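## Task

Pick up the small yellow sponge on the desk and set it down on this room's counter. The robot must not fall over or be left tilted, or the task fails. The sponge must rest on the counter by itself; if only the robot is keeping it there at the end, it is not done.

## Robot and tools

ROBOT. A Rainbow Robotics RB-Y1 in a physics simulation. It has a wheeled base (two drive wheels, two rear casters; 0.66 m long, 0.58 m wide, front edge 0.10 m ahead of the drive axle), a torso whose lower leg folds, a head with head_camera, and left and right 7-joint arms, each with a parallel gripper and a wrist camera (left_wrist_camera, right_wrist_camera). The base cannot move sideways. Loose objects may occasionally get nudged by the environment.

FRAMES. Base frame: origin on the floor between the drive wheels, x forward, y left, z up. Reported chest, left_hand and right_hand are in this frame. A hand point sits midway between the finger pads; fingers point along its -z and close along its x. Printed hand positions can be off, more so at long reach. Odometry frame = base frame at scene start; base_odometry counts wheel turns only (slip looks like travel), heading positive left, -3.142 to 3.142.

execute_actions(actions, cameras). actions is a list holding one action, or empty to just get state and images. An action may contain:
- base: exactly one of translate_m (metres, an offset straight ahead from where the base is, forward positive, -3 to 3) or rotate_rad (radians, an on-the-spot turn offset, left/counter-clockwise positive, -3.2 to 3.2). A base move needing over 8.667 s at its top speed is refused.
- joints: an object mapping joint names to absolute targets (not offsets), shared across both arms, torso and head. Radians unless the name ends in _m. Ranges: torso_squat_rad 0 to 1.2 (higher lowers the level chest); torso_shift_rad -0.3 to 0.6 (positive pushes hips forward); torso_pitch_rad -0.2 to 1.4 (positive leans forward); torso_yaw_rad -1.5 to 1.5 (positive left). Per arm (left_/right_ prefix): shoulder_pitch_rad -2.356 to 2.356 (0 hanging, negative raises forward); shoulder_roll_rad left 0 to 3.141, right -3.141 to 0 (away from body lifts outward); shoulder_yaw_rad -2.094 to 2.094; elbow_rad -2.617 to 0.01 (negative bends); forearm_roll_rad -3.141 to 3.141; wrist_pitch_rad -1.57 to 1.919 (negative tips hand forward); hand_roll_rad -2.705 to 2.705; gripper_m 0 to 0.1 (pad gap in metres). Yaw and roll signs are the same for both arms (positive to the left / counter-clockwise from above). head_pan_rad -0.523 to 0.523 (left positive), head_tilt_rad -0.35 to 1.57 (positive looks down). A joint counts as done within ±0.02 (grippers ±0.004).
- speeds: optional caps, translate_m 0.05 to 0.4 m/s, rotate_rad 0.1 to 1.509 rad/s (defaults are the maxima).
- min_time_s: 0.1 to 8, a floor on how long each arm/head motion takes.
Torso combos must also hold: squat+shift <= 1.52; squat-shift+pitch <= 1.57; shift+0.5 pitch-0.4 squat <= 0.7; shift+0.3 pitch-0.5 squat <= 0.39, else the commanded torso joints stop short as off_target. cameras: list of head_camera, left_wrist_camera, right_wrist_camera or all; omitted/null means all, [] means none. Any unknown key, name or out-of-range value refuses the whole call with no motion. Motions in one action start together; a joint left out may still be driving toward its previous target.

wait(seconds 0 to 10): nothing new commanded; returns state and images. zoom_image(camera, region [x0,y0,x1,y1] pixels, top-left origin, at most 504x504): closer look at that camera's latest full image. read_manual(section "licences"): licence text only. finished_scene(scene): ends the current scene by its number, irreversibly, and reports success plus the next task.

RESULTS. base_status and joint_status per motion: done; off_target (rested short, may still push); limit_stop_at_<name> (built-in limit); limit_stop_at_own_body (self-collision guard halted before contact); contact_stop (torso or arm hit something firm); time_out; stopped_with_arm (torso halted because an arm contact-stopped). A contact_stop, time_out or stopped_with_arm on one joint halts its whole group (torso four joints, or one arm's seven) and they hold where they stopped. "joint command not followed" with a cause line means an arm's targets were withheld by the collision check (grippers still move); withheld joints show not_followed and may be retried later. on_its_own lists what this call did not command; "held at" is a target, not the position. Camera poses may differ slightly from the given calibration.

GRIPPING. To hold something, command a gap at least 0.005 m narrower than the object; the gripper then reports off_target, which is expected.

WHAT TO AVOID. Driving into furniture: the base keeps going and wheels spin; a bent leg reaches past the base front and can shove the robot backward unseen in odometry. After any stop, back the arm off first in its own action, then the torso (exception: with both hands on one object and an instant torso contact_stop with nothing in the way, resend all arm joints at their current values, then the torso). Never let the arms hit or press on each other hard, grippers included. Keep loads modest (3 kg per arm) and not far forward, or the robot tips. Contact torque at a joint's limit triggers a 10 s whole-robot stop; motor overheating (warning at 65 °C, fault at 80 °C) brakes the arm. Avoid drops, slams, and shoving things over; the object must end resting unsupported on the counter.

Each tool is called as a command line: name --argument value for each argument, lists and objects as JSON in quotes; but a table of rows of numbers goes row by row, as --pt "numbers of a row", without its own name.

## Session

I'll start by checking the robot's state and what the cameras show.

execute_actions --actions '[]'

Scene clock: 0.00 s.
base_odometry: x=+0.000 y=+0.000 heading=+0.000 (m, m, rad; odometry frame)
base_status: not commanded
joint_positions: torso_squat_rad=+0.350 torso_shift_rad=-0.001 torso_pitch_rad=-0.001 torso_yaw_rad=+0.001 left_shoulder_pitch_rad=-0.001 left_shoulder_roll_rad=+0.047 left_shoulder_yaw_rad=-0.041 left_elbow_rad=-0.140 left_forearm_roll_rad=+0.048 left_wrist_pitch_rad=-0.016 left_hand_roll_rad=+0.041 left_gripper_m=+0.100 right_shoulder_pitch_rad=-0.010 right_shoulder_roll_rad=-0.056 right_shoulder_yaw_rad=-0.043 right_elbow_rad=-0.134 right_forearm_roll_rad=-0.011 right_wrist_pitch_rad=-0.048 right_hand_roll_rad=-0.002 right_gripper_m=+0.100 head_pan_rad=+0.000 head_tilt_rad=+0.400
joint_status: not commanded
chest: x=-0.2289 y=+0.0009 z=+1.2475 quat_wxyz=(+1.000, -0.001, -0.001, +0.000) (m; base frame)
left_hand: x=-0.1552 y=+0.2526 z=+0.5665 quat_wxyz=(+0.996, +0.018, -0.080, +0.022) (m; base frame)
right_hand: x=-0.1451 y=-0.2659 z=+0.5695 quat_wxyz=(+0.995, -0.030, -0.097, -0.023) (m; base frame)
pictures: head_camera, left_wrist_camera, right_wrist_camera
Images, in order (width x height): head_camera 896x504, left_wrist_camera 644x364, right_wrist_camera 644x364.

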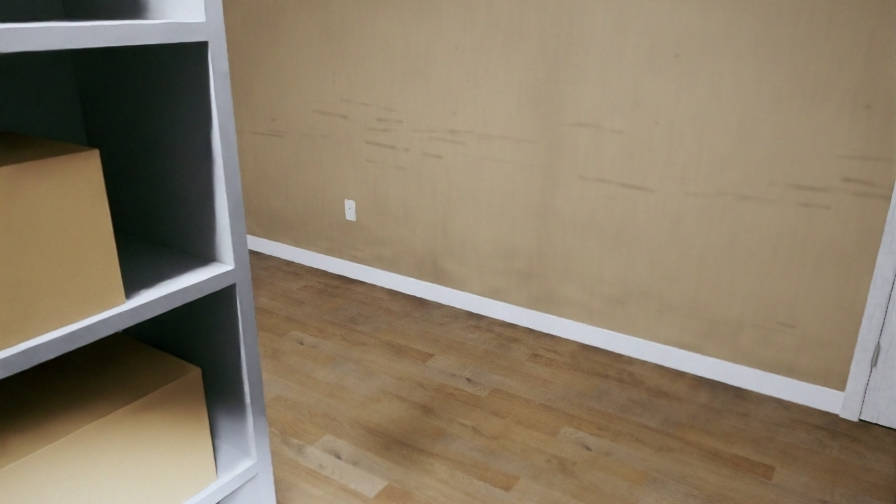

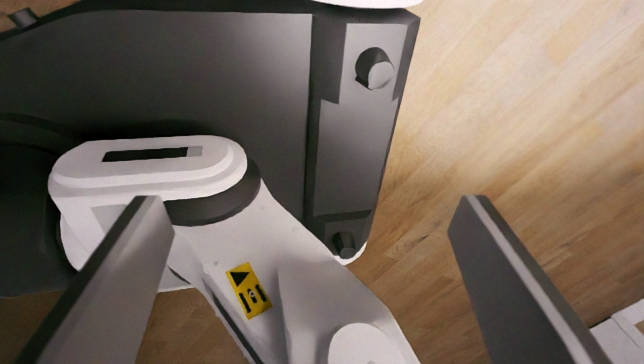

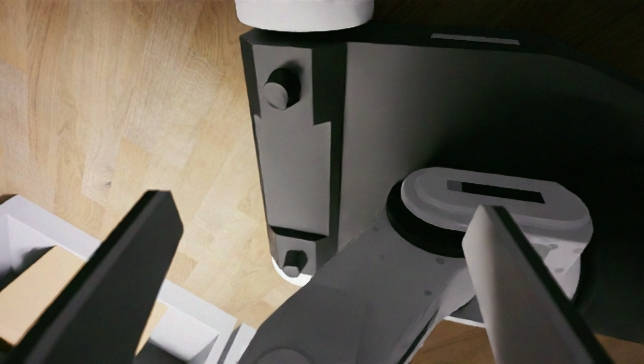

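execute_actions --actions '[{"joints": {"head_pan_rad": -0.523, "torso_yaw_rad": -0.6, "head_tilt_rad": 0.35}}]' --cameras '["head_camera"]'

Scene clock: 21.50 s.
base_odometry: x=+0.000 y=+0.000 heading=+0.000 (m, m, rad; odometry frame)
base_status: not commanded
joint_positions: torso_squat_rad=+0.350 torso_shift_rad=-0.001 torso_pitch_rad=-0.001 torso_yaw_rad=-0.600 left_shoulder_pitch_rad=-0.001 left_shoulder_roll_rad=+0.047 left_shoulder_yaw_rad=-0.041 left_elbow_rad=-0.140 left_forearm_roll_rad=+0.048 left_wrist_pitch_rad=-0.016 left_hand_roll_rad=+0.041 left_gripper_m=+0.100 right_shoulder_pitch_rad=-0.010 right_shoulder_roll_rad=-0.056 right_shoulder_yaw_rad=-0.043 right_elbow_rad=-0.134 right_forearm_roll_rad=-0.011 right_wrist_pitch_rad=-0.048 right_hand_roll_rad=-0.002 right_gripper_m=+0.100 head_pan_rad=-0.522 head_tilt_rad=+0.350
joint_status: all done
chest: x=-0.2289 y=+0.0009 z=+1.2475 quat_wxyz=(+0.955, -0.001, -0.001, -0.296) (m; base frame)
left_hand: x=-0.0251 y=+0.1671 z=+0.5667 quat_wxyz=(+0.958, -0.006, -0.082, -0.274) (m; base frame)
right_hand: x=-0.3099 y=-0.2663 z=+0.5693 quat_wxyz=(+0.943, -0.057, -0.084, -0.316) (m; base frame)
pictures: head_camera
camera_calibration (this result's frames):
head_camera: T_world_to_cam=[[-0.894831, -0.446403, 0.00111828, -0.200072], [-0.125586, 0.249335, -0.96024, 1.41998], [0.428375, -0.859393, -0.279175, 0.42657], [0, 0, 0, 1]] pos_world=[-0.183434, -0.0767722, 1.48283]
Images, in order (width x height): head_camera 896x504.

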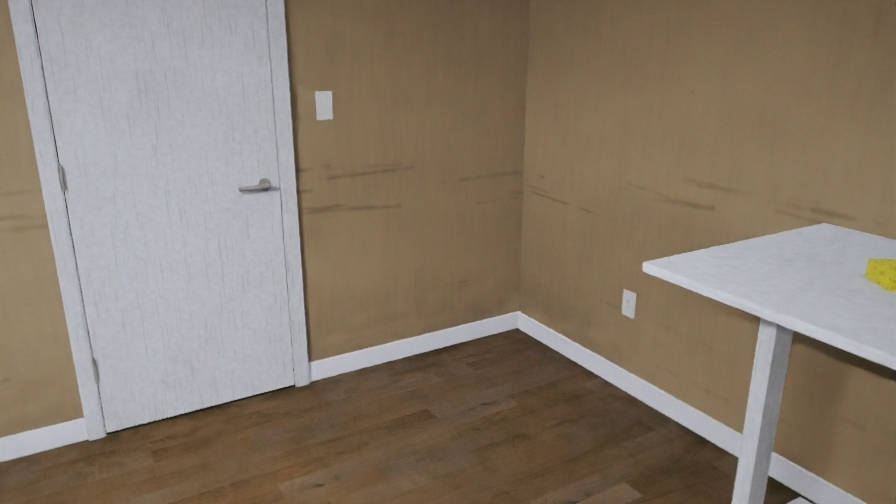

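execute_actions --actions '[{"base": {"rotate_rad": -1.75}, "joints": {"head_tilt_rad": 0.4}}]' --cameras '["head_camera"]'

Scene clock: 79.27 s.
base_odometry: x=+0.000 y=+0.000 heading=-1.749 (m, m, rad; odometry frame)
base_status: done
joint_positions: torso_squat_rad=+0.350 torso_shift_rad=-0.001 torso_pitch_rad=-0.001 torso_yaw_rad=-0.600 left_shoulder_pitch_rad=-0.001 left_shoulder_roll_rad=+0.047 left_shoulder_yaw_rad=-0.041 left_elbow_rad=-0.140 left_forearm_roll_rad=+0.048 left_wrist_pitch_rad=-0.016 left_hand_roll_rad=+0.041 left_gripper_m=+0.100 right_shoulder_pitch_rad=-0.010 right_shoulder_roll_rad=-0.056 right_shoulder_yaw_rad=-0.043 right_elbow_rad=-0.134 right_forearm_roll_rad=-0.011 right_wrist_pitch_rad=-0.048 right_hand_roll_rad=-0.002 right_gripper_m=+0.100 head_pan_rad=-0.522 head_tilt_rad=+0.400
joint_status: all done
chest: x=-0.2290 y=+0.0009 z=+1.2475 quat_wxyz=(+0.955, -0.001, -0.001, -0.296) (m; base frame)
left_hand: x=-0.0252 y=+0.1671 z=+0.5667 quat_wxyz=(+0.958, -0.006, -0.082, -0.274) (m; base frame)
right_hand: x=-0.3099 y=-0.2663 z=+0.5693 quat_wxyz=(+0.943, -0.057, -0.084, -0.316) (m; base frame)
pictures: head_camera
camera_calibration (this result's frames):
head_camera: T_world_to_cam=[[-0.894807, -0.446454, 0.000388053, -0.19902], [-0.146186, 0.292173, -0.945127, 1.39423], [0.421842, -0.845762, -0.326704, 0.494186], [0, 0, 0, 1]] pos_world=[-0.182736, -0.0782446, 1.47925]
Images, in order (width x height): head_camera 896x504.

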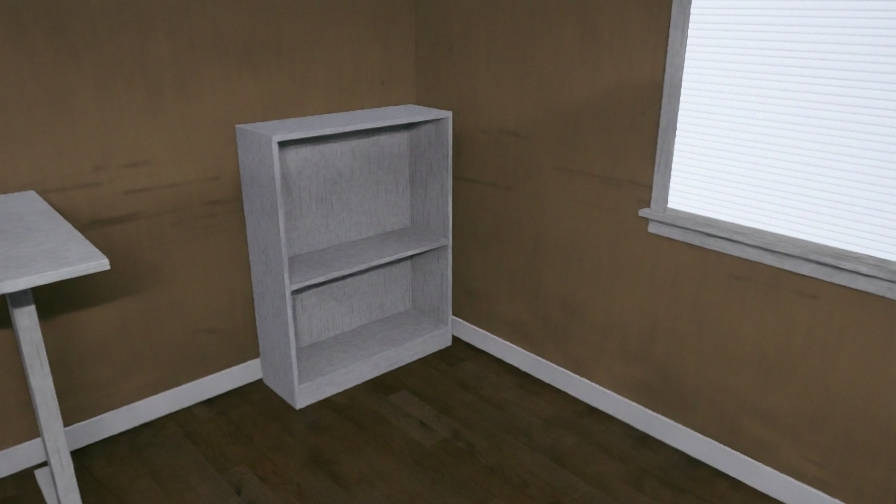

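execute_actions --actions '[{"joints": {"head_pan_rad": 0.45, "torso_yaw_rad": -0.45, "head_tilt_rad": 0.55}}]' --cameras '["head_camera"]'

Scene clock: 102.67 s.
base_odometry: x=+0.000 y=+0.000 heading=-1.749 (m, m, rad; odometry frame)
base_status: not commanded
joint_positions: torso_squat_rad=+0.350 torso_shift_rad=-0.001 torso_pitch_rad=-0.001 torso_yaw_rad=-0.450 left_shoulder_pitch_rad=-0.001 left_shoulder_roll_rad=+0.047 left_shoulder_yaw_rad=-0.041 left_elbow_rad=-0.140 left_forearm_roll_rad=+0.048 left_wrist_pitch_rad=-0.016 left_hand_roll_rad=+0.041 left_gripper_m=+0.100 right_shoulder_pitch_rad=-0.010 right_shoulder_roll_rad=-0.056 right_shoulder_yaw_rad=-0.043 right_elbow_rad=-0.134 right_forearm_roll_rad=-0.011 right_wrist_pitch_rad=-0.048 right_hand_roll_rad=-0.002 right_gripper_m=+0.100 head_pan_rad=+0.450 head_tilt_rad=+0.550
joint_status: all done
chest: x=-0.2290 y=+0.0009 z=+1.2475 quat_wxyz=(+0.975, -0.001, -0.001, -0.223) (m; base frame)
left_hand: x=-0.0525 y=+0.1956 z=+0.5666 quat_wxyz=(+0.976, +0.000, -0.082, -0.201) (m; base frame)
right_hand: x=-0.2691 y=-0.2756 z=+0.5694 quat_wxyz=(+0.964, -0.051, -0.088, -0.245) (m; base frame)
pictures: head_camera
camera_calibration (this result's frames):
head_camera: T_world_to_cam=[[0.014385, -0.999897, 0.0000988055, -0.0101193], [-0.464865, -0.00677529, -0.885356, 1.23787], [0.885265, 0.01269, -0.464914, 0.800205], [0, 0, 0, 1]] pos_world=[-0.132803, -0.0118859, 1.46799]
Images, in order (width x height): head_camera 896x504.

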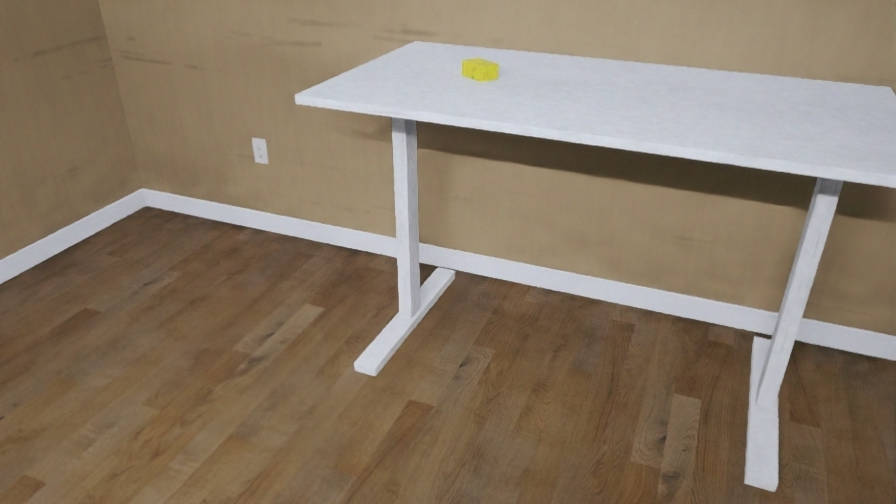

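zoom_image --camera "head_camera" --region '[400, 30, 560, 120]'

Region (400, 30, 560, 120) of head_camera's 896x504 image, scaled by 3.150, with more detail than that image has; it fills the top 284 rows of this view, and the rest is white.

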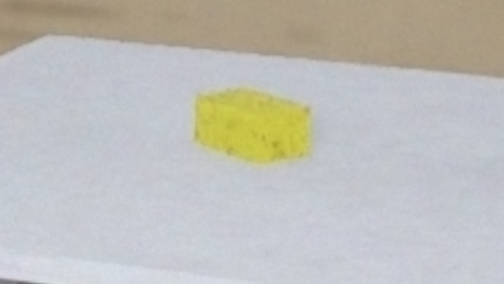

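execute_actions --actions '[{"base": {"translate_m": 1.1}, "joints": {"head_pan_rad": 0.0, "torso_yaw_rad": 0.0, "head_tilt_rad": 0.37, "torso_squat_rad": 0.1, "torso_pitch_rad": 0.35, "right_shoulder_pitch_rad": -1.551, "right_shoulder_roll_rad": -0.342, "right_shoulder_yaw_rad": -0.349, "right_elbow_rad": -0.9, "right_forearm_roll_rad": 0.0, "right_wrist_pitch_rad": 1.8, "right_hand_roll_rad": -1.17}}]' --cameras '["head_camera", "right_wrist_camera"]'

Scene clock: 227.00 s.
base_odometry: x=-0.196 y=-1.082 heading=-1.750 (m, m, rad; odometry frame)
base_status: done
joint_positions: torso_squat_rad=+0.100 torso_shift_rad=-0.001 torso_pitch_rad=+0.350 torso_yaw_rad=+0.000 left_shoulder_pitch_rad=-0.002 left_shoulder_roll_rad=+0.047 left_shoulder_yaw_rad=-0.041 left_elbow_rad=-0.140 left_forearm_roll_rad=+0.048 left_wrist_pitch_rad=-0.016 left_hand_roll_rad=+0.041 left_gripper_m=+0.100 right_shoulder_pitch_rad=-1.551 right_shoulder_roll_rad=-0.342 right_shoulder_yaw_rad=-0.349 right_elbow_rad=-0.900 right_forearm_roll_rad=+0.000 right_wrist_pitch_rad=+1.800 right_hand_roll_rad=-1.170 right_gripper_m=+0.100 head_pan_rad=+0.000 head_tilt_rad=+0.370
joint_status: all done
chest: x=-0.1224 y=+0.0009 z=+1.2676 quat_wxyz=(+0.985, -0.001, +0.174, +0.000) (m; base frame)
left_hand: x=-0.2873 y=+0.2525 z=+0.6028 quat_wxyz=(+0.995, +0.021, +0.095, +0.018) (m; base frame)
right_hand: x=+0.4783 y=-0.2191 z=+1.1539 quat_wxyz=(+0.825, +0.082, -0.125, -0.546) (m; base frame)
pictures: head_camera, right_wrist_camera
camera_calibration (this result's frames):
head_camera: T_world_to_cam=[[0.0143579, -0.999894, -0.00240284, 0.00052894], [-0.609093, -0.0068404, -0.79307, 1.18188], [0.792969, 0.0128504, -0.609126, 0.850002], [0, 0, 0, 1]] pos_world=[0.0458434, -0.0023094, 1.45508]
right_wrist_camera: T_world_to_cam=[[-0.393687, 0.905115, -0.160556, 0.569045], [0.466268, 0.347145, 0.813686, -1.05325], [0.792215, 0.245476, -0.558692, 0.410027], [0, 0, 0, 1]] pos_world=[0.390294, -0.250072, 1.17746]
Images, in order (width x height): head_camera 896x504, right_wrist_camera 644x364.

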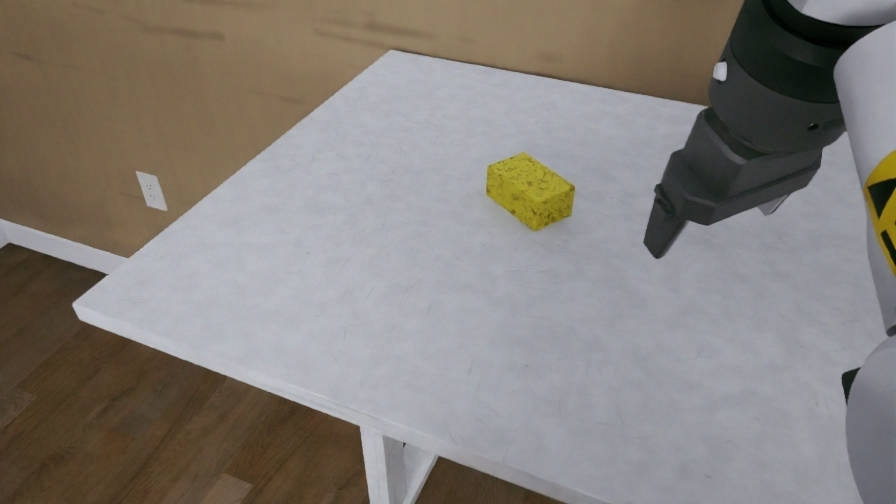

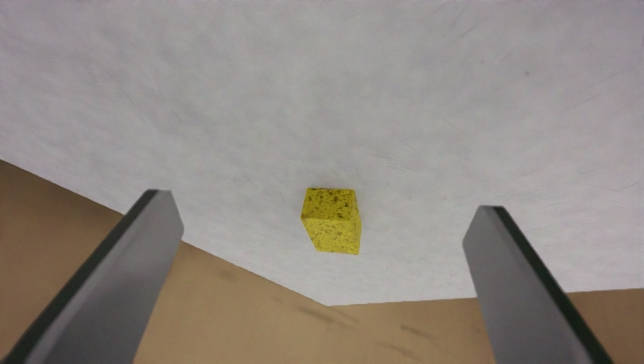

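zoom_image --camera "head_camera" --region '[460, 130, 620, 250]'

zoom_image --camera "right_wrist_camera" --region '[270, 170, 390, 270]'

Region (460, 130, 620, 250) of head_camera's 896x504 image, scaled by 3.150, with more detail than that image has; it fills the top 378 rows of this view, and the rest is white.

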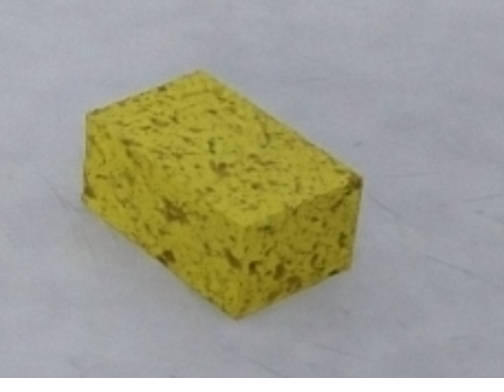

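Region (270, 170, 390, 270) of right_wrist_camera's 644x364 image, scaled by 4.200, with more detail than that image has.

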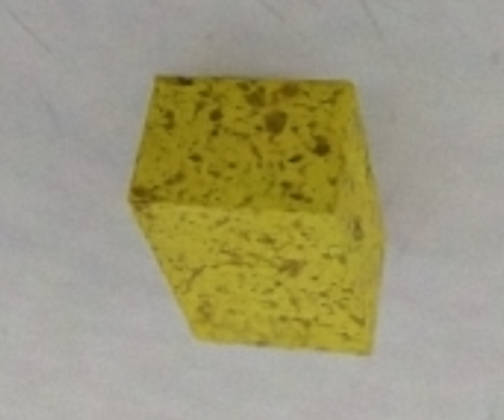

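execute_actions --actions '[{"base": {"translate_m": 0.335}, "joints": {"head_tilt_rad": 0.57, "right_shoulder_pitch_rad": -1.419, "right_shoulder_roll_rad": -0.103, "right_shoulder_yaw_rad": -0.235, "right_elbow_rad": -1.011, "right_wrist_pitch_rad": 1.865}}]' --cameras '["head_camera", "right_wrist_camera"]'

Scene clock: 349.20 s.
base_odometry: x=-0.256 y=-1.412 heading=-1.751 (m, m, rad; odometry frame)
base_status: done
joint_positions: torso_squat_rad=+0.100 torso_shift_rad=-0.001 torso_pitch_rad=+0.350 torso_yaw_rad=+0.000 left_shoulder_pitch_rad=-0.001 left_shoulder_roll_rad=+0.047 left_shoulder_yaw_rad=-0.041 left_elbow_rad=-0.140 left_forearm_roll_rad=+0.048 left_wrist_pitch_rad=-0.016 left_hand_roll_rad=+0.041 left_gripper_m=+0.100 right_shoulder_pitch_rad=-1.419 right_shoulder_roll_rad=-0.103 right_shoulder_yaw_rad=-0.235 right_elbow_rad=-1.011 right_forearm_roll_rad=+0.000 right_wrist_pitch_rad=+1.865 right_hand_roll_rad=-1.170 right_gripper_m=+0.100 head_pan_rad=+0.000 head_tilt_rad=+0.570
joint_status: all done
chest: x=-0.1223 y=+0.0009 z=+1.2676 quat_wxyz=(+0.985, -0.001, +0.174, +0.000) (m; base frame)
left_hand: x=-0.2873 y=+0.2525 z=+0.6028 quat_wxyz=(+0.995, +0.021, +0.095, +0.018) (m; base frame)
right_hand: x=+0.4215 y=-0.1072 z=+1.0749 quat_wxyz=(+0.885, +0.047, -0.058, -0.459) (m; base frame)
pictures: head_camera, right_wrist_camera
camera_calibration (this result's frames):
head_camera: T_world_to_cam=[[0.0133092, -0.999899, -0.00506558, 0.00438748], [-0.754522, -0.00671856, -0.65624, 0.978982], [0.656139, 0.0125562, -0.754535, 1.05597], [0, 0, 0, 1]] pos_world=[0.0457431, -0.00229451, 1.43923]
right_wrist_camera: T_world_to_cam=[[-0.59519, 0.797444, -0.0991606, 0.440172], [0.496248, 0.461803, 0.735171, -0.917322], [0.63205, 0.388358, -0.67059, 0.586498], [0, 0, 0, 1]] pos_world=[0.346509, -0.155162, 1.11134]
Images, in order (width x height): head_camera 896x504, right_wrist_camera 644x364.

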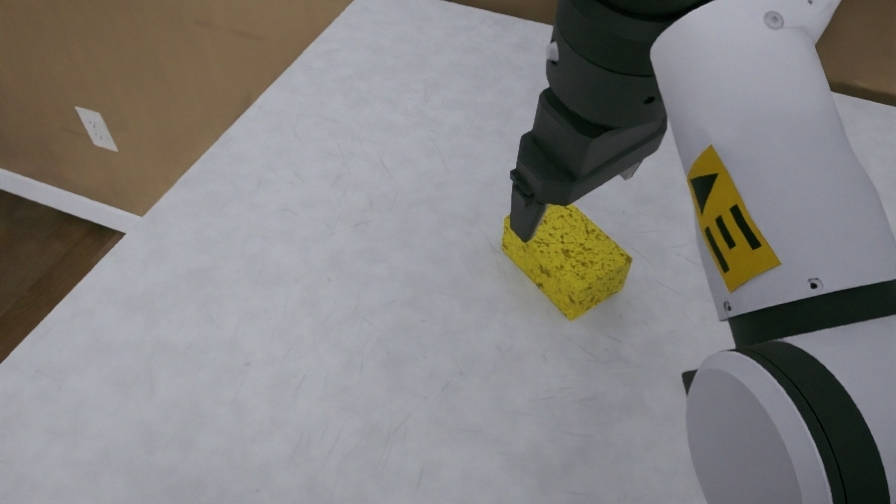

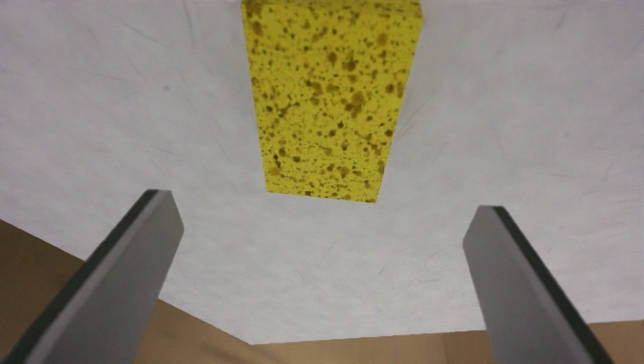

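execute_actions --actions '[{"joints": {"right_shoulder_pitch_rad": -1.323, "right_shoulder_roll_rad": -0.082, "right_shoulder_yaw_rad": -0.211, "right_elbow_rad": -0.9, "right_wrist_pitch_rad": 1.659}, "min_time_s": 0.8}]' --cameras '["head_camera", "right_wrist_camera"]'

Scene clock: 379.40 s.
base_odometry: x=-0.256 y=-1.412 heading=-1.751 (m, m, rad; odometry frame)
base_status: not commanded
joint_positions: torso_squat_rad=+0.100 torso_shift_rad=-0.001 torso_pitch_rad=+0.350 torso_yaw_rad=+0.000 left_shoulder_pitch_rad=-0.002 left_shoulder_roll_rad=+0.047 left_shoulder_yaw_rad=-0.041 left_elbow_rad=-0.140 left_forearm_roll_rad=+0.048 left_wrist_pitch_rad=-0.016 left_hand_roll_rad=+0.041 left_gripper_m=+0.100 right_shoulder_pitch_rad=-1.323 right_shoulder_roll_rad=-0.082 right_shoulder_yaw_rad=-0.211 right_elbow_rad=-0.900 right_forearm_roll_rad=+0.000 right_wrist_pitch_rad=+1.659 right_hand_roll_rad=-1.170 right_gripper_m=+0.100 head_pan_rad=+0.000 head_tilt_rad=+0.570
joint_status: all done
chest: x=-0.1224 y=+0.0009 z=+1.2676 quat_wxyz=(+0.985, -0.001, +0.174, +0.000) (m; base frame)
left_hand: x=-0.2873 y=+0.2525 z=+0.6028 quat_wxyz=(+0.995, +0.021, +0.095, +0.018) (m; base frame)
right_hand: x=+0.4206 y=-0.1079 z=+1.0001 quat_wxyz=(+0.885, +0.047, -0.058, -0.459) (m; base frame)
pictures: head_camera, right_wrist_camera
camera_calibration (this result's frames):
head_camera: T_world_to_cam=[[0.0133093, -0.999899, -0.00506542, 0.00438755], [-0.754516, -0.00671859, -0.656248, 0.978986], [0.656147, 0.0125561, -0.754529, 1.05597], [0, 0, 0, 1]] pos_world=[0.0457318, -0.00229437, 1.43924]
right_wrist_camera: T_world_to_cam=[[-0.594562, 0.797898, -0.0992709, 0.432622], [0.496386, 0.461376, 0.735346, -0.861853], [0.632532, 0.387932, -0.670382, 0.536785], [0, 0, 0, 1]] pos_world=[0.345499, -0.155786, 1.03656]
Images, in order (width x height): head_camera 896x504, right_wrist_camera 644x364.

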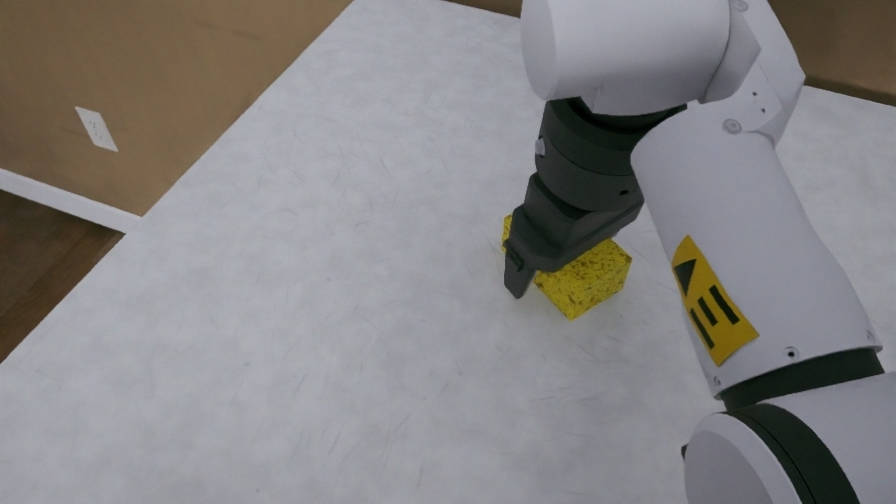

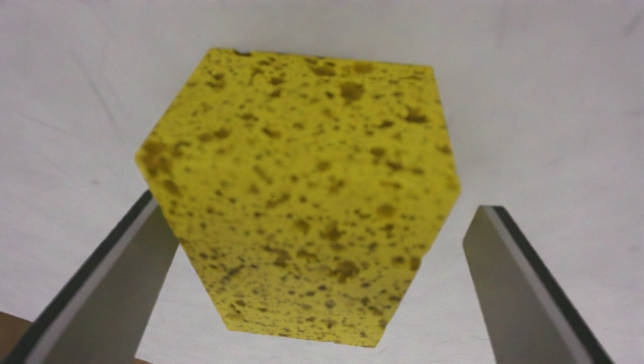

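execute_actions --actions '[{"joints": {"right_gripper_m": 0.05}}]' --cameras '["right_wrist_camera"]'

Scene clock: 397.90 s.
base_odometry: x=-0.256 y=-1.412 heading=-1.751 (m, m, rad; odometry frame)
base_status: not commanded
joint_positions: torso_squat_rad=+0.100 torso_shift_rad=-0.001 torso_pitch_rad=+0.350 torso_yaw_rad=+0.000 left_shoulder_pitch_rad=-0.002 left_shoulder_roll_rad=+0.047 left_shoulder_yaw_rad=-0.041 left_elbow_rad=-0.140 left_forearm_roll_rad=+0.048 left_wrist_pitch_rad=-0.016 left_hand_roll_rad=+0.041 left_gripper_m=+0.100 right_shoulder_pitch_rad=-1.323 right_shoulder_roll_rad=-0.082 right_shoulder_yaw_rad=-0.211 right_elbow_rad=-0.900 right_forearm_roll_rad=+0.000 right_wrist_pitch_rad=+1.659 right_hand_roll_rad=-1.170 right_gripper_m=+0.058 head_pan_rad=+0.000 head_tilt_rad=+0.570
joint_status: right_gripper_m off_target (ended at +0.058, target +0.050)
chest: x=-0.1224 y=+0.0009 z=+1.2676 quat_wxyz=(+0.985, -0.001, +0.174, +0.000) (m; base frame)
left_hand: x=-0.2873 y=+0.2525 z=+0.6028 quat_wxyz=(+0.995, +0.021, +0.095, +0.018) (m; base frame)
right_hand: x=+0.4206 y=-0.1079 z=+1.0001 quat_wxyz=(+0.885, +0.047, -0.058, -0.459) (m; base frame)
pictures: right_wrist_camera
camera_calibration (this result's frames):
right_wrist_camera: T_world_to_cam=[[-0.594562, 0.797898, -0.0992724, 0.432624], [0.496385, 0.461376, 0.735346, -0.861854], [0.632534, 0.387931, -0.670381, 0.536783], [0, 0, 0, 1]] pos_world=[0.3455, -0.155786, 1.03656]
Images, in order (width x height): right_wrist_camera 644x364.

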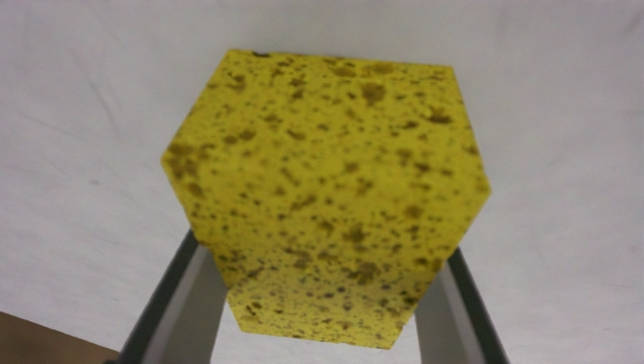

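execute_actions --actions '[{"joints": {"right_shoulder_pitch_rad": -1.45, "right_wrist_pitch_rad": 1.75}, "min_time_s": 0.5}]' --cameras '["right_wrist_camera"]'

Scene clock: 446.67 s.
base_odometry: x=-0.256 y=-1.412 heading=-1.751 (m, m, rad; odometry frame)
base_status: not commanded
joint_positions: torso_squat_rad=+0.100 torso_shift_rad=-0.001 torso_pitch_rad=+0.350 torso_yaw_rad=+0.000 left_shoulder_pitch_rad=-0.002 left_shoulder_roll_rad=+0.047 left_shoulder_yaw_rad=-0.041 left_elbow_rad=-0.140 left_forearm_roll_rad=+0.048 left_wrist_pitch_rad=-0.016 left_hand_roll_rad=+0.041 left_gripper_m=+0.100 right_shoulder_pitch_rad=-1.450 right_shoulder_roll_rad=-0.082 right_shoulder_yaw_rad=-0.211 right_elbow_rad=-0.900 right_forearm_roll_rad=+0.000 right_wrist_pitch_rad=+1.750 right_hand_roll_rad=-1.170 right_gripper_m=+0.058 head_pan_rad=+0.000 head_tilt_rad=+0.570
joint_status: all done
chest: x=-0.1224 y=+0.0009 z=+1.2676 quat_wxyz=(+0.985, -0.001, +0.174, +0.000) (m; base frame)
left_hand: x=-0.2873 y=+0.2525 z=+0.6028 quat_wxyz=(+0.995, +0.021, +0.095, +0.018) (m; base frame)
right_hand: x=+0.4327 y=-0.0866 z=+1.0607 quat_wxyz=(+0.893, +0.053, -0.072, -0.440) (m; base frame)
pictures: right_wrist_camera
camera_calibration (this result's frames):
right_wrist_camera: T_world_to_cam=[[-0.622907, 0.772614, -0.122697, 0.463793], [0.454552, 0.485109, 0.747029, -0.914504], [0.636686, 0.409557, -0.653371, 0.543492], [0, 0, 0, 1]] pos_world=[0.358556, -0.137289, 1.09517]
Images, in order (width x height): right_wrist_camera 644x364.

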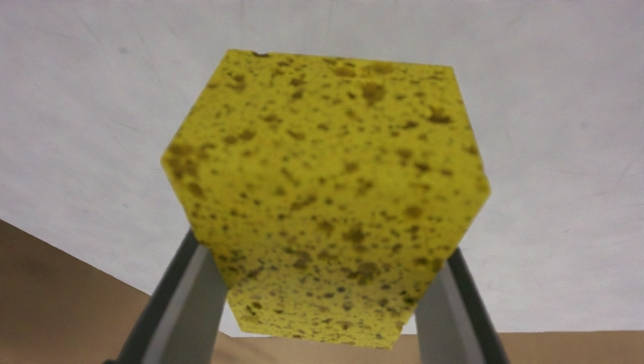

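execute_actions --actions '[{"base": {"translate_m": -0.6}, "joints": {"torso_pitch_rad": 0.0, "torso_yaw_rad": -1.3, "head_pan_rad": -0.523, "head_tilt_rad": 0.35, "right_shoulder_pitch_rad": -0.423, "right_shoulder_roll_rad": -0.03, "right_shoulder_yaw_rad": -0.141, "right_elbow_rad": -1.95, "right_wrist_pitch_rad": 1.9}, "min_time_s": 2.4}]' --cameras '["head_camera", "right_wrist_camera"]'

Scene clock: 477.17 s.
base_odometry: x=-0.148 y=-0.822 heading=-1.753 (m, m, rad; odometry frame)
base_status: done
joint_positions: torso_squat_rad=+0.100 torso_shift_rad=-0.001 torso_pitch_rad=+0.000 torso_yaw_rad=-1.300 left_shoulder_pitch_rad=-0.002 left_shoulder_roll_rad=+0.047 left_shoulder_yaw_rad=-0.041 left_elbow_rad=-0.140 left_forearm_roll_rad=+0.048 left_wrist_pitch_rad=-0.016 left_hand_roll_rad=+0.041 left_gripper_m=+0.100 right_shoulder_pitch_rad=-0.423 right_shoulder_roll_rad=-0.030 right_shoulder_yaw_rad=-0.141 right_elbow_rad=-1.950 right_forearm_roll_rad=+0.000 right_wrist_pitch_rad=+1.900 right_hand_roll_rad=-1.170 right_gripper_m=+0.058 head_pan_rad=-0.522 head_tilt_rad=+0.350
joint_status: all done
chest: x=-0.2286 y=+0.0009 z=+1.2864 quat_wxyz=(+0.796, -0.001, +0.000, -0.605) (m; base frame)
left_hand: x=+0.0343 y=-0.0031 z=+0.6057 quat_wxyz=(+0.806, -0.034, -0.075, -0.586) (m; base frame)
right_hand: x=-0.3238 y=-0.4828 z=+1.0753 quat_wxyz=(+0.321, -0.016, -0.223, -0.920) (m; base frame)
pictures: head_camera, right_wrist_camera
camera_calibration (this result's frames):
head_camera: T_world_to_cam=[[-0.971974, 0.235083, 0.00117377, -0.218126], [0.064623, 0.271984, -0.960129, 1.50075], [-0.22603, -0.933145, -0.279553, 0.288259], [0, 0, 0, 1]] pos_world=[-0.243841, -0.087915, 1.52176]
right_wrist_camera: T_world_to_cam=[[0.775504, 0.592445, -0.21818, 0.768964], [0.424377, -0.233301, 0.874914, -0.883383], [0.467437, -0.77109, -0.432346, 0.334463], [0, 0, 0, 1]] pos_world=[-0.377787, -0.403762, 1.08526]
Images, in order (width x height): head_camera 896x504, right_wrist_camera 644x364.

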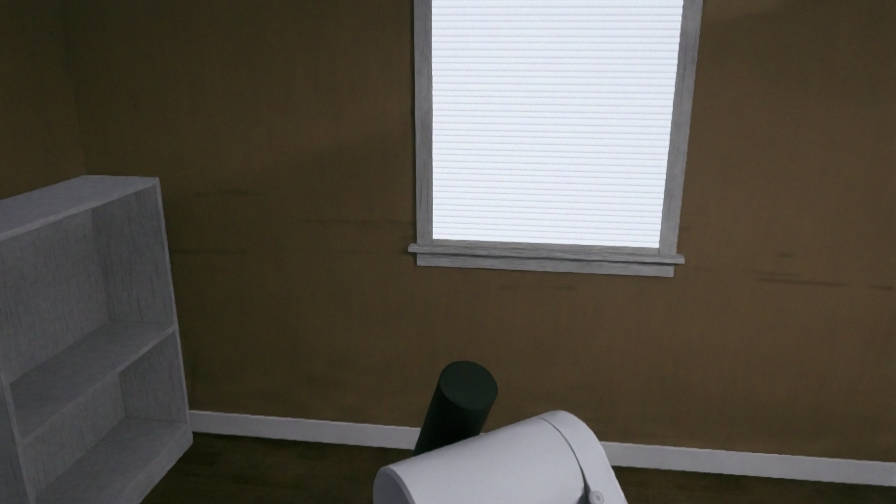

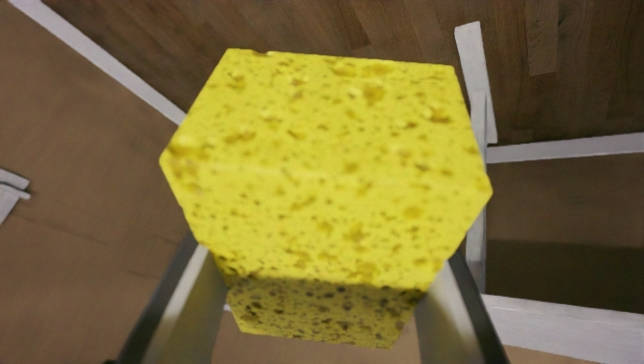

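execute_actions --actions '[]'

Scene clock: 485.30 s.
base_odometry: x=-0.148 y=-0.822 heading=-1.753 (m, m, rad; odometry frame)
base_status: done
joint_positions: torso_squat_rad=+0.100 torso_shift_rad=-0.001 torso_pitch_rad=+0.000 torso_yaw_rad=-1.300 left_shoulder_pitch_rad=-0.002 left_shoulder_roll_rad=+0.047 left_shoulder_yaw_rad=-0.041 left_elbow_rad=-0.140 left_forearm_roll_rad=+0.048 left_wrist_pitch_rad=-0.016 left_hand_roll_rad=+0.041 left_gripper_m=+0.100 right_shoulder_pitch_rad=-0.423 right_shoulder_roll_rad=-0.030 right_shoulder_yaw_rad=-0.141 right_elbow_rad=-1.950 right_forearm_roll_rad=+0.000 right_wrist_pitch_rad=+1.900 right_hand_roll_rad=-1.170 right_gripper_m=+0.058 head_pan_rad=-0.522 head_tilt_rad=+0.350
joint_status: all done
chest: x=-0.2286 y=+0.0009 z=+1.2864 quat_wxyz=(+0.796, -0.001, +0.000, -0.605) (m; base frame)
left_hand: x=+0.0343 y=-0.0031 z=+0.6057 quat_wxyz=(+0.806, -0.034, -0.075, -0.586) (m; base frame)
right_hand: x=-0.3238 y=-0.4828 z=+1.0753 quat_wxyz=(+0.321, -0.016, -0.223, -0.920) (m; base frame)
pictures: head_camera, left_wrist_camera, right_wrist_camera
camera_calibration (this result's frames):
head_camera: T_world_to_cam=[[-0.971974, 0.235084, 0.00117394, -0.218126], [0.064623, 0.271984, -0.960129, 1.50075], [-0.22603, -0.933145, -0.279553, 0.288259], [0, 0, 0, 1]] pos_world=[-0.243841, -0.0879151, 1.52176]
left_wrist_camera: T_world_to_cam=[[0.32127, -0.926658, 0.195168, -0.131093], [-0.766325, -0.133318, 0.628468, -0.320927], [-0.556355, -0.35147, -0.752953, 0.56185], [0, 0, 0, 1]] pos_world=[0.10877, 0.0332094, 0.650324]
right_wrist_camera: T_world_to_cam=[[0.775504, 0.592445, -0.21818, 0.768963], [0.424378, -0.233301, 0.874914, -0.883383], [0.467437, -0.77109, -0.432346, 0.334463], [0, 0, 0, 1]] pos_world=[-0.377787, -0.403762, 1.08526]
Images, in order (width x height): head_camera 896x504, left_wrist_camera 644x364, right_wrist_camera 644x364.

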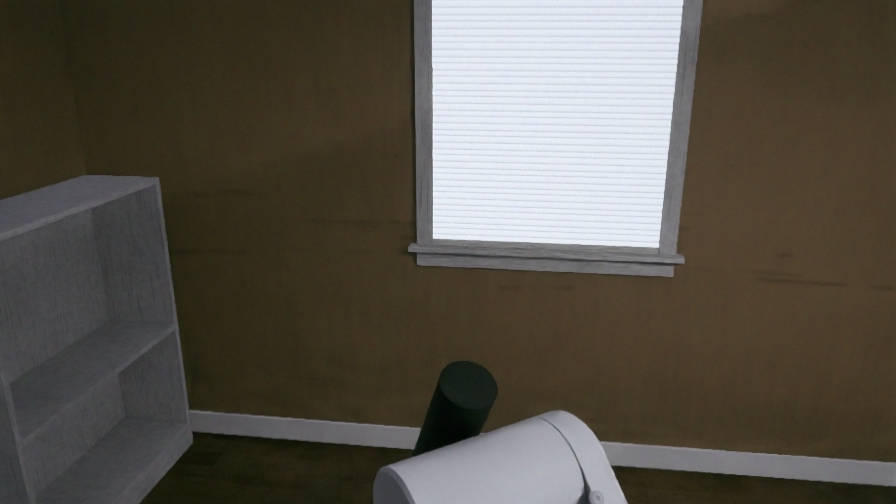

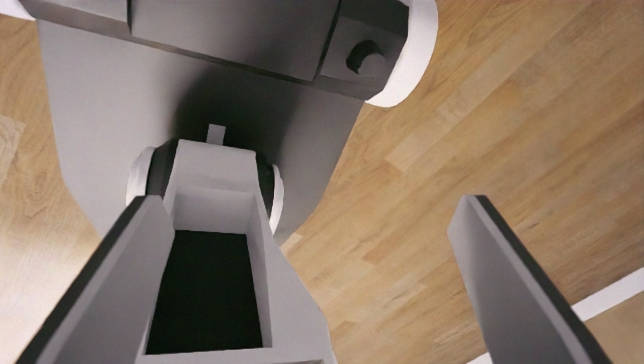

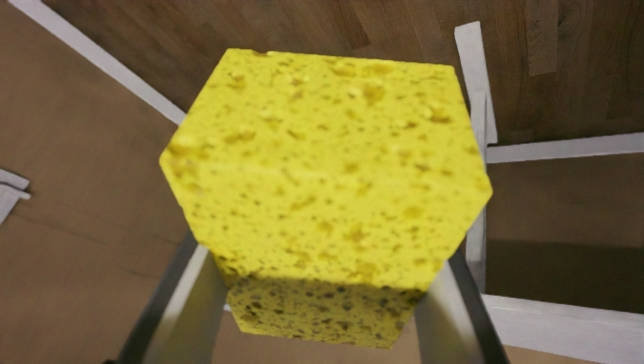

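execute_actions --actions '[{"base": {"rotate_rad": -2.9}, "joints": {"torso_yaw_rad": 0.0, "head_pan_rad": -0.2, "head_tilt_rad": 0.35}}]' --cameras '["head_camera"]'

Scene clock: 511.30 s.
base_odometry: x=-0.148 y=-0.821 heading=+1.631 (m, m, rad; odometry frame)
base_status: done
joint_positions: torso_squat_rad=+0.100 torso_shift_rad=-0.001 torso_pitch_rad=+0.000 torso_yaw_rad=+0.000 left_shoulder_pitch_rad=-0.001 left_shoulder_roll_rad=+0.047 left_shoulder_yaw_rad=-0.041 left_elbow_rad=-0.140 left_forearm_roll_rad=+0.048 left_wrist_pitch_rad=-0.016 left_hand_roll_rad=+0.041 left_gripper_m=+0.100 right_shoulder_pitch_rad=-0.423 right_shoulder_roll_rad=-0.030 right_shoulder_yaw_rad=-0.141 right_elbow_rad=-1.950 right_forearm_roll_rad=+0.000 right_wrist_pitch_rad=+1.900 right_hand_roll_rad=-1.170 right_gripper_m=+0.058 head_pan_rad=-0.200 head_tilt_rad=+0.350
joint_status: all done
chest: x=-0.2287 y=+0.0009 z=+1.2864 quat_wxyz=(+1.000, -0.001, +0.000, +0.000) (m; base frame)
left_hand: x=-0.1556 y=+0.2525 z=+0.6053 quat_wxyz=(+0.996, +0.018, -0.079, +0.022) (m; base frame)
right_hand: x=+0.2116 y=-0.2202 z=+1.0749 quat_wxyz=(+0.813, +0.122, -0.187, -0.538) (m; base frame)
pictures: head_camera
camera_calibration (this result's frames):
head_camera: T_world_to_cam=[[-0.184537, -0.982821, 0.00292225, -0.0459222], [-0.276389, 0.0490417, -0.959794, 1.4232], [0.943162, -0.177925, -0.280691, 0.554119], [0, 0, 0, 1]] pos_world=[-0.137741, -0.016338, 1.52165]
Images, in order (width x height): head_camera 896x504.

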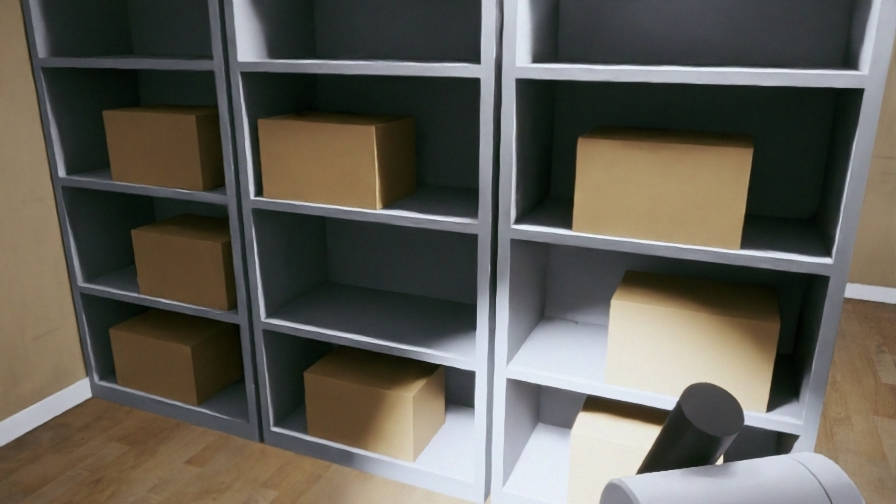

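execute_actions --actions '[{"base": {"rotate_rad": -1.04}, "joints": {"head_pan_rad": 0.3, "head_tilt_rad": 0.45}}]' --cameras '["head_camera"]'

Scene clock: 588.57 s.
base_odometry: x=-0.148 y=-0.822 heading=+0.592 (m, m, rad; odometry frame)
base_status: done
joint_positions: torso_squat_rad=+0.100 torso_shift_rad=-0.001 torso_pitch_rad=+0.000 torso_yaw_rad=+0.000 left_shoulder_pitch_rad=-0.001 left_shoulder_roll_rad=+0.047 left_shoulder_yaw_rad=-0.041 left_elbow_rad=-0.140 left_forearm_roll_rad=+0.048 left_wrist_pitch_rad=-0.016 left_hand_roll_rad=+0.041 left_gripper_m=+0.100 right_shoulder_pitch_rad=-0.423 right_shoulder_roll_rad=-0.030 right_shoulder_yaw_rad=-0.141 right_elbow_rad=-1.950 right_forearm_roll_rad=+0.000 right_wrist_pitch_rad=+1.900 right_hand_roll_rad=-1.170 right_gripper_m=+0.058 head_pan_rad=+0.300 head_tilt_rad=+0.450
joint_status: all done
chest: x=-0.2286 y=+0.0009 z=+1.2864 quat_wxyz=(+1.000, -0.001, +0.000, +0.000) (m; base frame)
left_hand: x=-0.1556 y=+0.2525 z=+0.6053 quat_wxyz=(+0.996, +0.018, -0.079, +0.022) (m; base frame)
right_hand: x=+0.2117 y=-0.2202 z=+1.0749 quat_wxyz=(+0.813, +0.122, -0.187, -0.538) (m; base frame)
pictures: head_camera
camera_calibration (this result's frames):
head_camera: T_world_to_cam=[[0.309314, -0.950959, 0.00142586, 0.0583294], [-0.356885, -0.117472, -0.926733, 1.35763], [0.881452, 0.286142, -0.375719, 0.682043], [0, 0, 0, 1]] pos_world=[-0.134713, 0.0197906, 1.51433]
Images, in order (width x height): head_camera 896x504.

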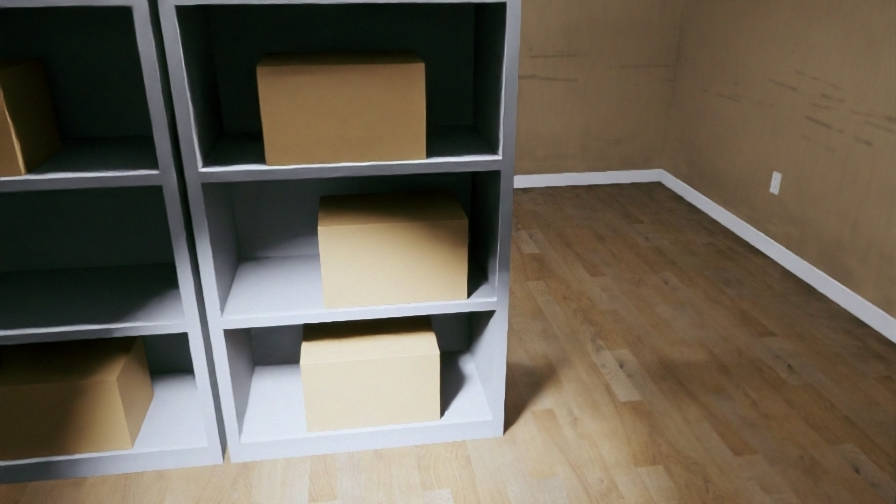

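execute_actions --actions '[{"base": {"translate_m": 2.7}, "joints": {"head_pan_rad": 0.523, "head_tilt_rad": 0.35, "torso_yaw_rad": 0.7}}]' --cameras '["head_camera"]'

Scene clock: 615.67 s.
base_odometry: x=+2.093 y=+0.683 heading=+0.591 (m, m, rad; odometry frame)
base_status: done
joint_positions: torso_squat_rad=+0.100 torso_shift_rad=-0.001 torso_pitch_rad=+0.000 torso_yaw_rad=+0.700 left_shoulder_pitch_rad=-0.001 left_shoulder_roll_rad=+0.047 left_shoulder_yaw_rad=-0.041 left_elbow_rad=-0.140 left_forearm_roll_rad=+0.048 left_wrist_pitch_rad=-0.016 left_hand_roll_rad=+0.041 left_gripper_m=+0.100 right_shoulder_pitch_rad=-0.423 right_shoulder_roll_rad=-0.030 right_shoulder_yaw_rad=-0.141 right_elbow_rad=-1.950 right_forearm_roll_rad=+0.000 right_wrist_pitch_rad=+1.900 right_hand_roll_rad=-1.170 right_gripper_m=+0.058 head_pan_rad=+0.523 head_tilt_rad=+0.350
joint_status: all done
chest: x=-0.2286 y=+0.0009 z=+1.2864 quat_wxyz=(+0.939, -0.001, +0.000, +0.343) (m; base frame)
left_hand: x=-0.3355 y=+0.2402 z=+0.6054 quat_wxyz=(+0.929, +0.044, -0.068, +0.362) (m; base frame)
right_hand: x=+0.2504 y=+0.1154 z=+1.0744 quat_wxyz=(+0.948, +0.178, -0.133, -0.227) (m; base frame)
pictures: head_camera
camera_calibration (this result's frames):
head_camera: T_world_to_cam=[[0.944942, -0.327232, 0.00186516, 0.197723], [-0.0906938, -0.267363, -0.959318, 1.46456], [0.314418, 0.906331, -0.28232, 0.414047], [0, 0, 0, 1]] pos_world=[-0.184194, 0.0810066, 1.5215]
Images, in order (width x height): head_camera 896x504.

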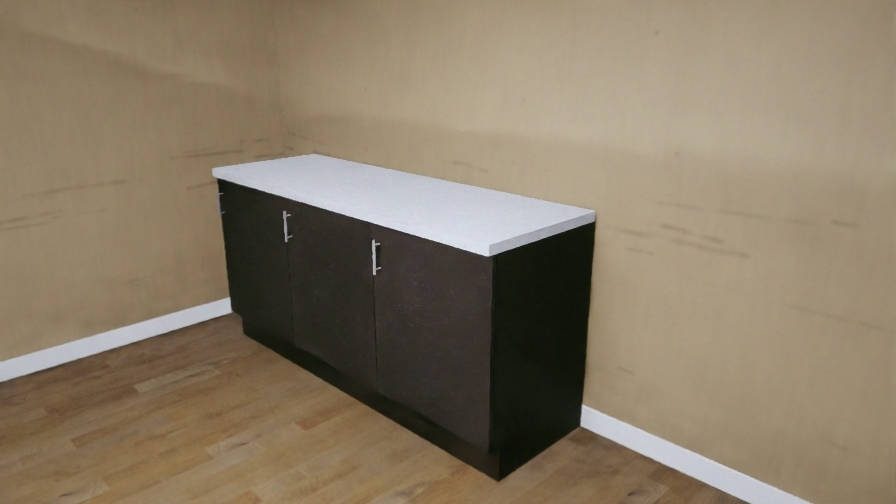

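execute_actions --actions '[{"base": {"rotate_rad": 1.32}, "joints": {"head_pan_rad": 0.0, "head_tilt_rad": 0.45, "torso_yaw_rad": 0.0}}]' --cameras '["head_camera"]'

Scene clock: 681.13 s.
base_odometry: x=+2.093 y=+0.683 heading=+1.910 (m, m, rad; odometry frame)
base_status: done
joint_positions: torso_squat_rad=+0.100 torso_shift_rad=-0.001 torso_pitch_rad=+0.000 torso_yaw_rad=+0.000 left_shoulder_pitch_rad=-0.001 left_shoulder_roll_rad=+0.047 left_shoulder_yaw_rad=-0.041 left_elbow_rad=-0.140 left_forearm_roll_rad=+0.048 left_wrist_pitch_rad=-0.016 left_hand_roll_rad=+0.041 left_gripper_m=+0.100 right_shoulder_pitch_rad=-0.423 right_shoulder_roll_rad=-0.030 right_shoulder_yaw_rad=-0.141 right_elbow_rad=-1.950 right_forearm_roll_rad=+0.000 right_wrist_pitch_rad=+1.900 right_hand_roll_rad=-1.170 right_gripper_m=+0.058 head_pan_rad=+0.000 head_tilt_rad=+0.450
joint_status: all done
chest: x=-0.2286 y=+0.0009 z=+1.2864 quat_wxyz=(+1.000, -0.001, +0.000, +0.000) (m; base frame)
left_hand: x=-0.1555 y=+0.2525 z=+0.6053 quat_wxyz=(+0.996, +0.018, -0.079, +0.022) (m; base frame)
right_hand: x=+0.2117 y=-0.2202 z=+1.0748 quat_wxyz=(+0.813, +0.122, -0.187, -0.538) (m; base frame)
pictures: head_camera
camera_calibration (this result's frames):
head_camera: T_world_to_cam=[[0.0145039, -0.999894, 0.00149491, -0.00266987], [-0.375293, -0.00682953, -0.926881, 1.35394], [0.926793, 0.0128823, -0.375352, 0.691126], [0, 0, 0, 1]] pos_world=[-0.132367, -0.00232611, 1.51436]
Images, in order (width x height): head_camera 896x504.

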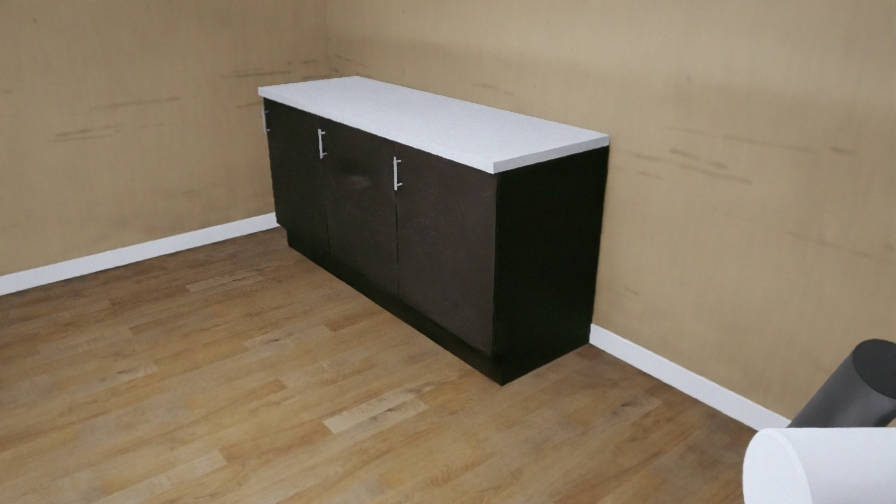

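execute_actions --actions '[{"base": {"translate_m": 1.8}, "joints": {"head_tilt_rad": 0.6, "torso_pitch_rad": 0.5, "right_shoulder_pitch_rad": -1.487, "right_shoulder_roll_rad": -0.206, "right_shoulder_yaw_rad": -0.274, "right_elbow_rad": -1.04, "right_wrist_pitch_rad": 1.837}, "min_time_s": 3.3}]' --cameras '["head_camera", "right_wrist_camera"]'

Scene clock: 746.03 s.
base_odometry: x=+1.493 y=+2.380 heading=+1.911 (m, m, rad; odometry frame)
base_status: done
joint_positions: torso_squat_rad=+0.100 torso_shift_rad=-0.001 torso_pitch_rad=+0.500 torso_yaw_rad=+0.000 left_shoulder_pitch_rad=-0.002 left_shoulder_roll_rad=+0.047 left_shoulder_yaw_rad=-0.041 left_elbow_rad=-0.140 left_forearm_roll_rad=+0.048 left_wrist_pitch_rad=-0.016 left_hand_roll_rad=+0.041 left_gripper_m=+0.100 right_shoulder_pitch_rad=-1.487 right_shoulder_roll_rad=-0.206 right_shoulder_yaw_rad=-0.274 right_elbow_rad=-1.040 right_forearm_roll_rad=+0.000 right_wrist_pitch_rad=+1.837 right_hand_roll_rad=-1.170 right_gripper_m=+0.058 head_pan_rad=+0.000 head_tilt_rad=+0.600
joint_status: all done
chest: x=-0.0802 y=+0.0008 z=+1.2485 quat_wxyz=(+0.969, -0.001, +0.248, +0.000) (m; base frame)
left_hand: x=-0.3425 y=+0.2525 z=+0.6157 quat_wxyz=(+0.985, +0.023, +0.170, +0.016) (m; base frame)
right_hand: x=+0.4770 y=-0.1510 z=+1.0299 quat_wxyz=(+0.866, +0.045, -0.060, -0.495) (m; base frame)
pictures: head_camera, right_wrist_camera
camera_calibration (this result's frames):
head_camera: T_world_to_cam=[[0.0119788, -0.999901, -0.00739416, 0.00654515], [-0.859775, -0.00652401, -0.510632, 0.805628], [0.510533, 0.0124741, -0.859768, 1.13911], [0, 0, 0, 1]] pos_world=[0.111028, -0.00240887, 1.3908]
right_wrist_camera: T_world_to_cam=[[-0.527234, 0.843902, -0.0992628, 0.478388], [0.532661, 0.419259, 0.735183, -0.915308], [0.662039, 0.33474, -0.670562, 0.515855], [0, 0, 0, 1]] pos_world=[0.398256, -0.192639, 1.06632]
Images, in order (width x height): head_camera 896x504, right_wrist_camera 644x364.

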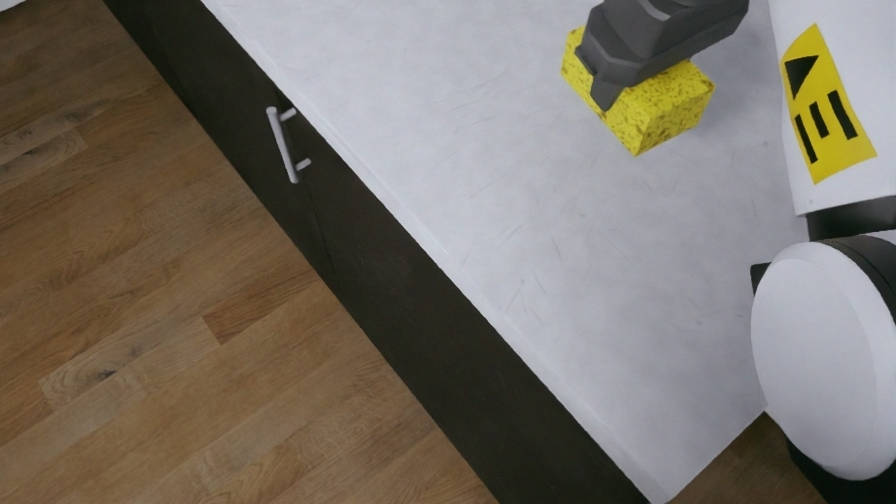

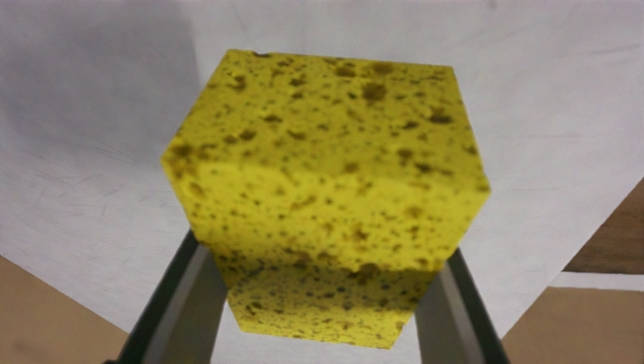

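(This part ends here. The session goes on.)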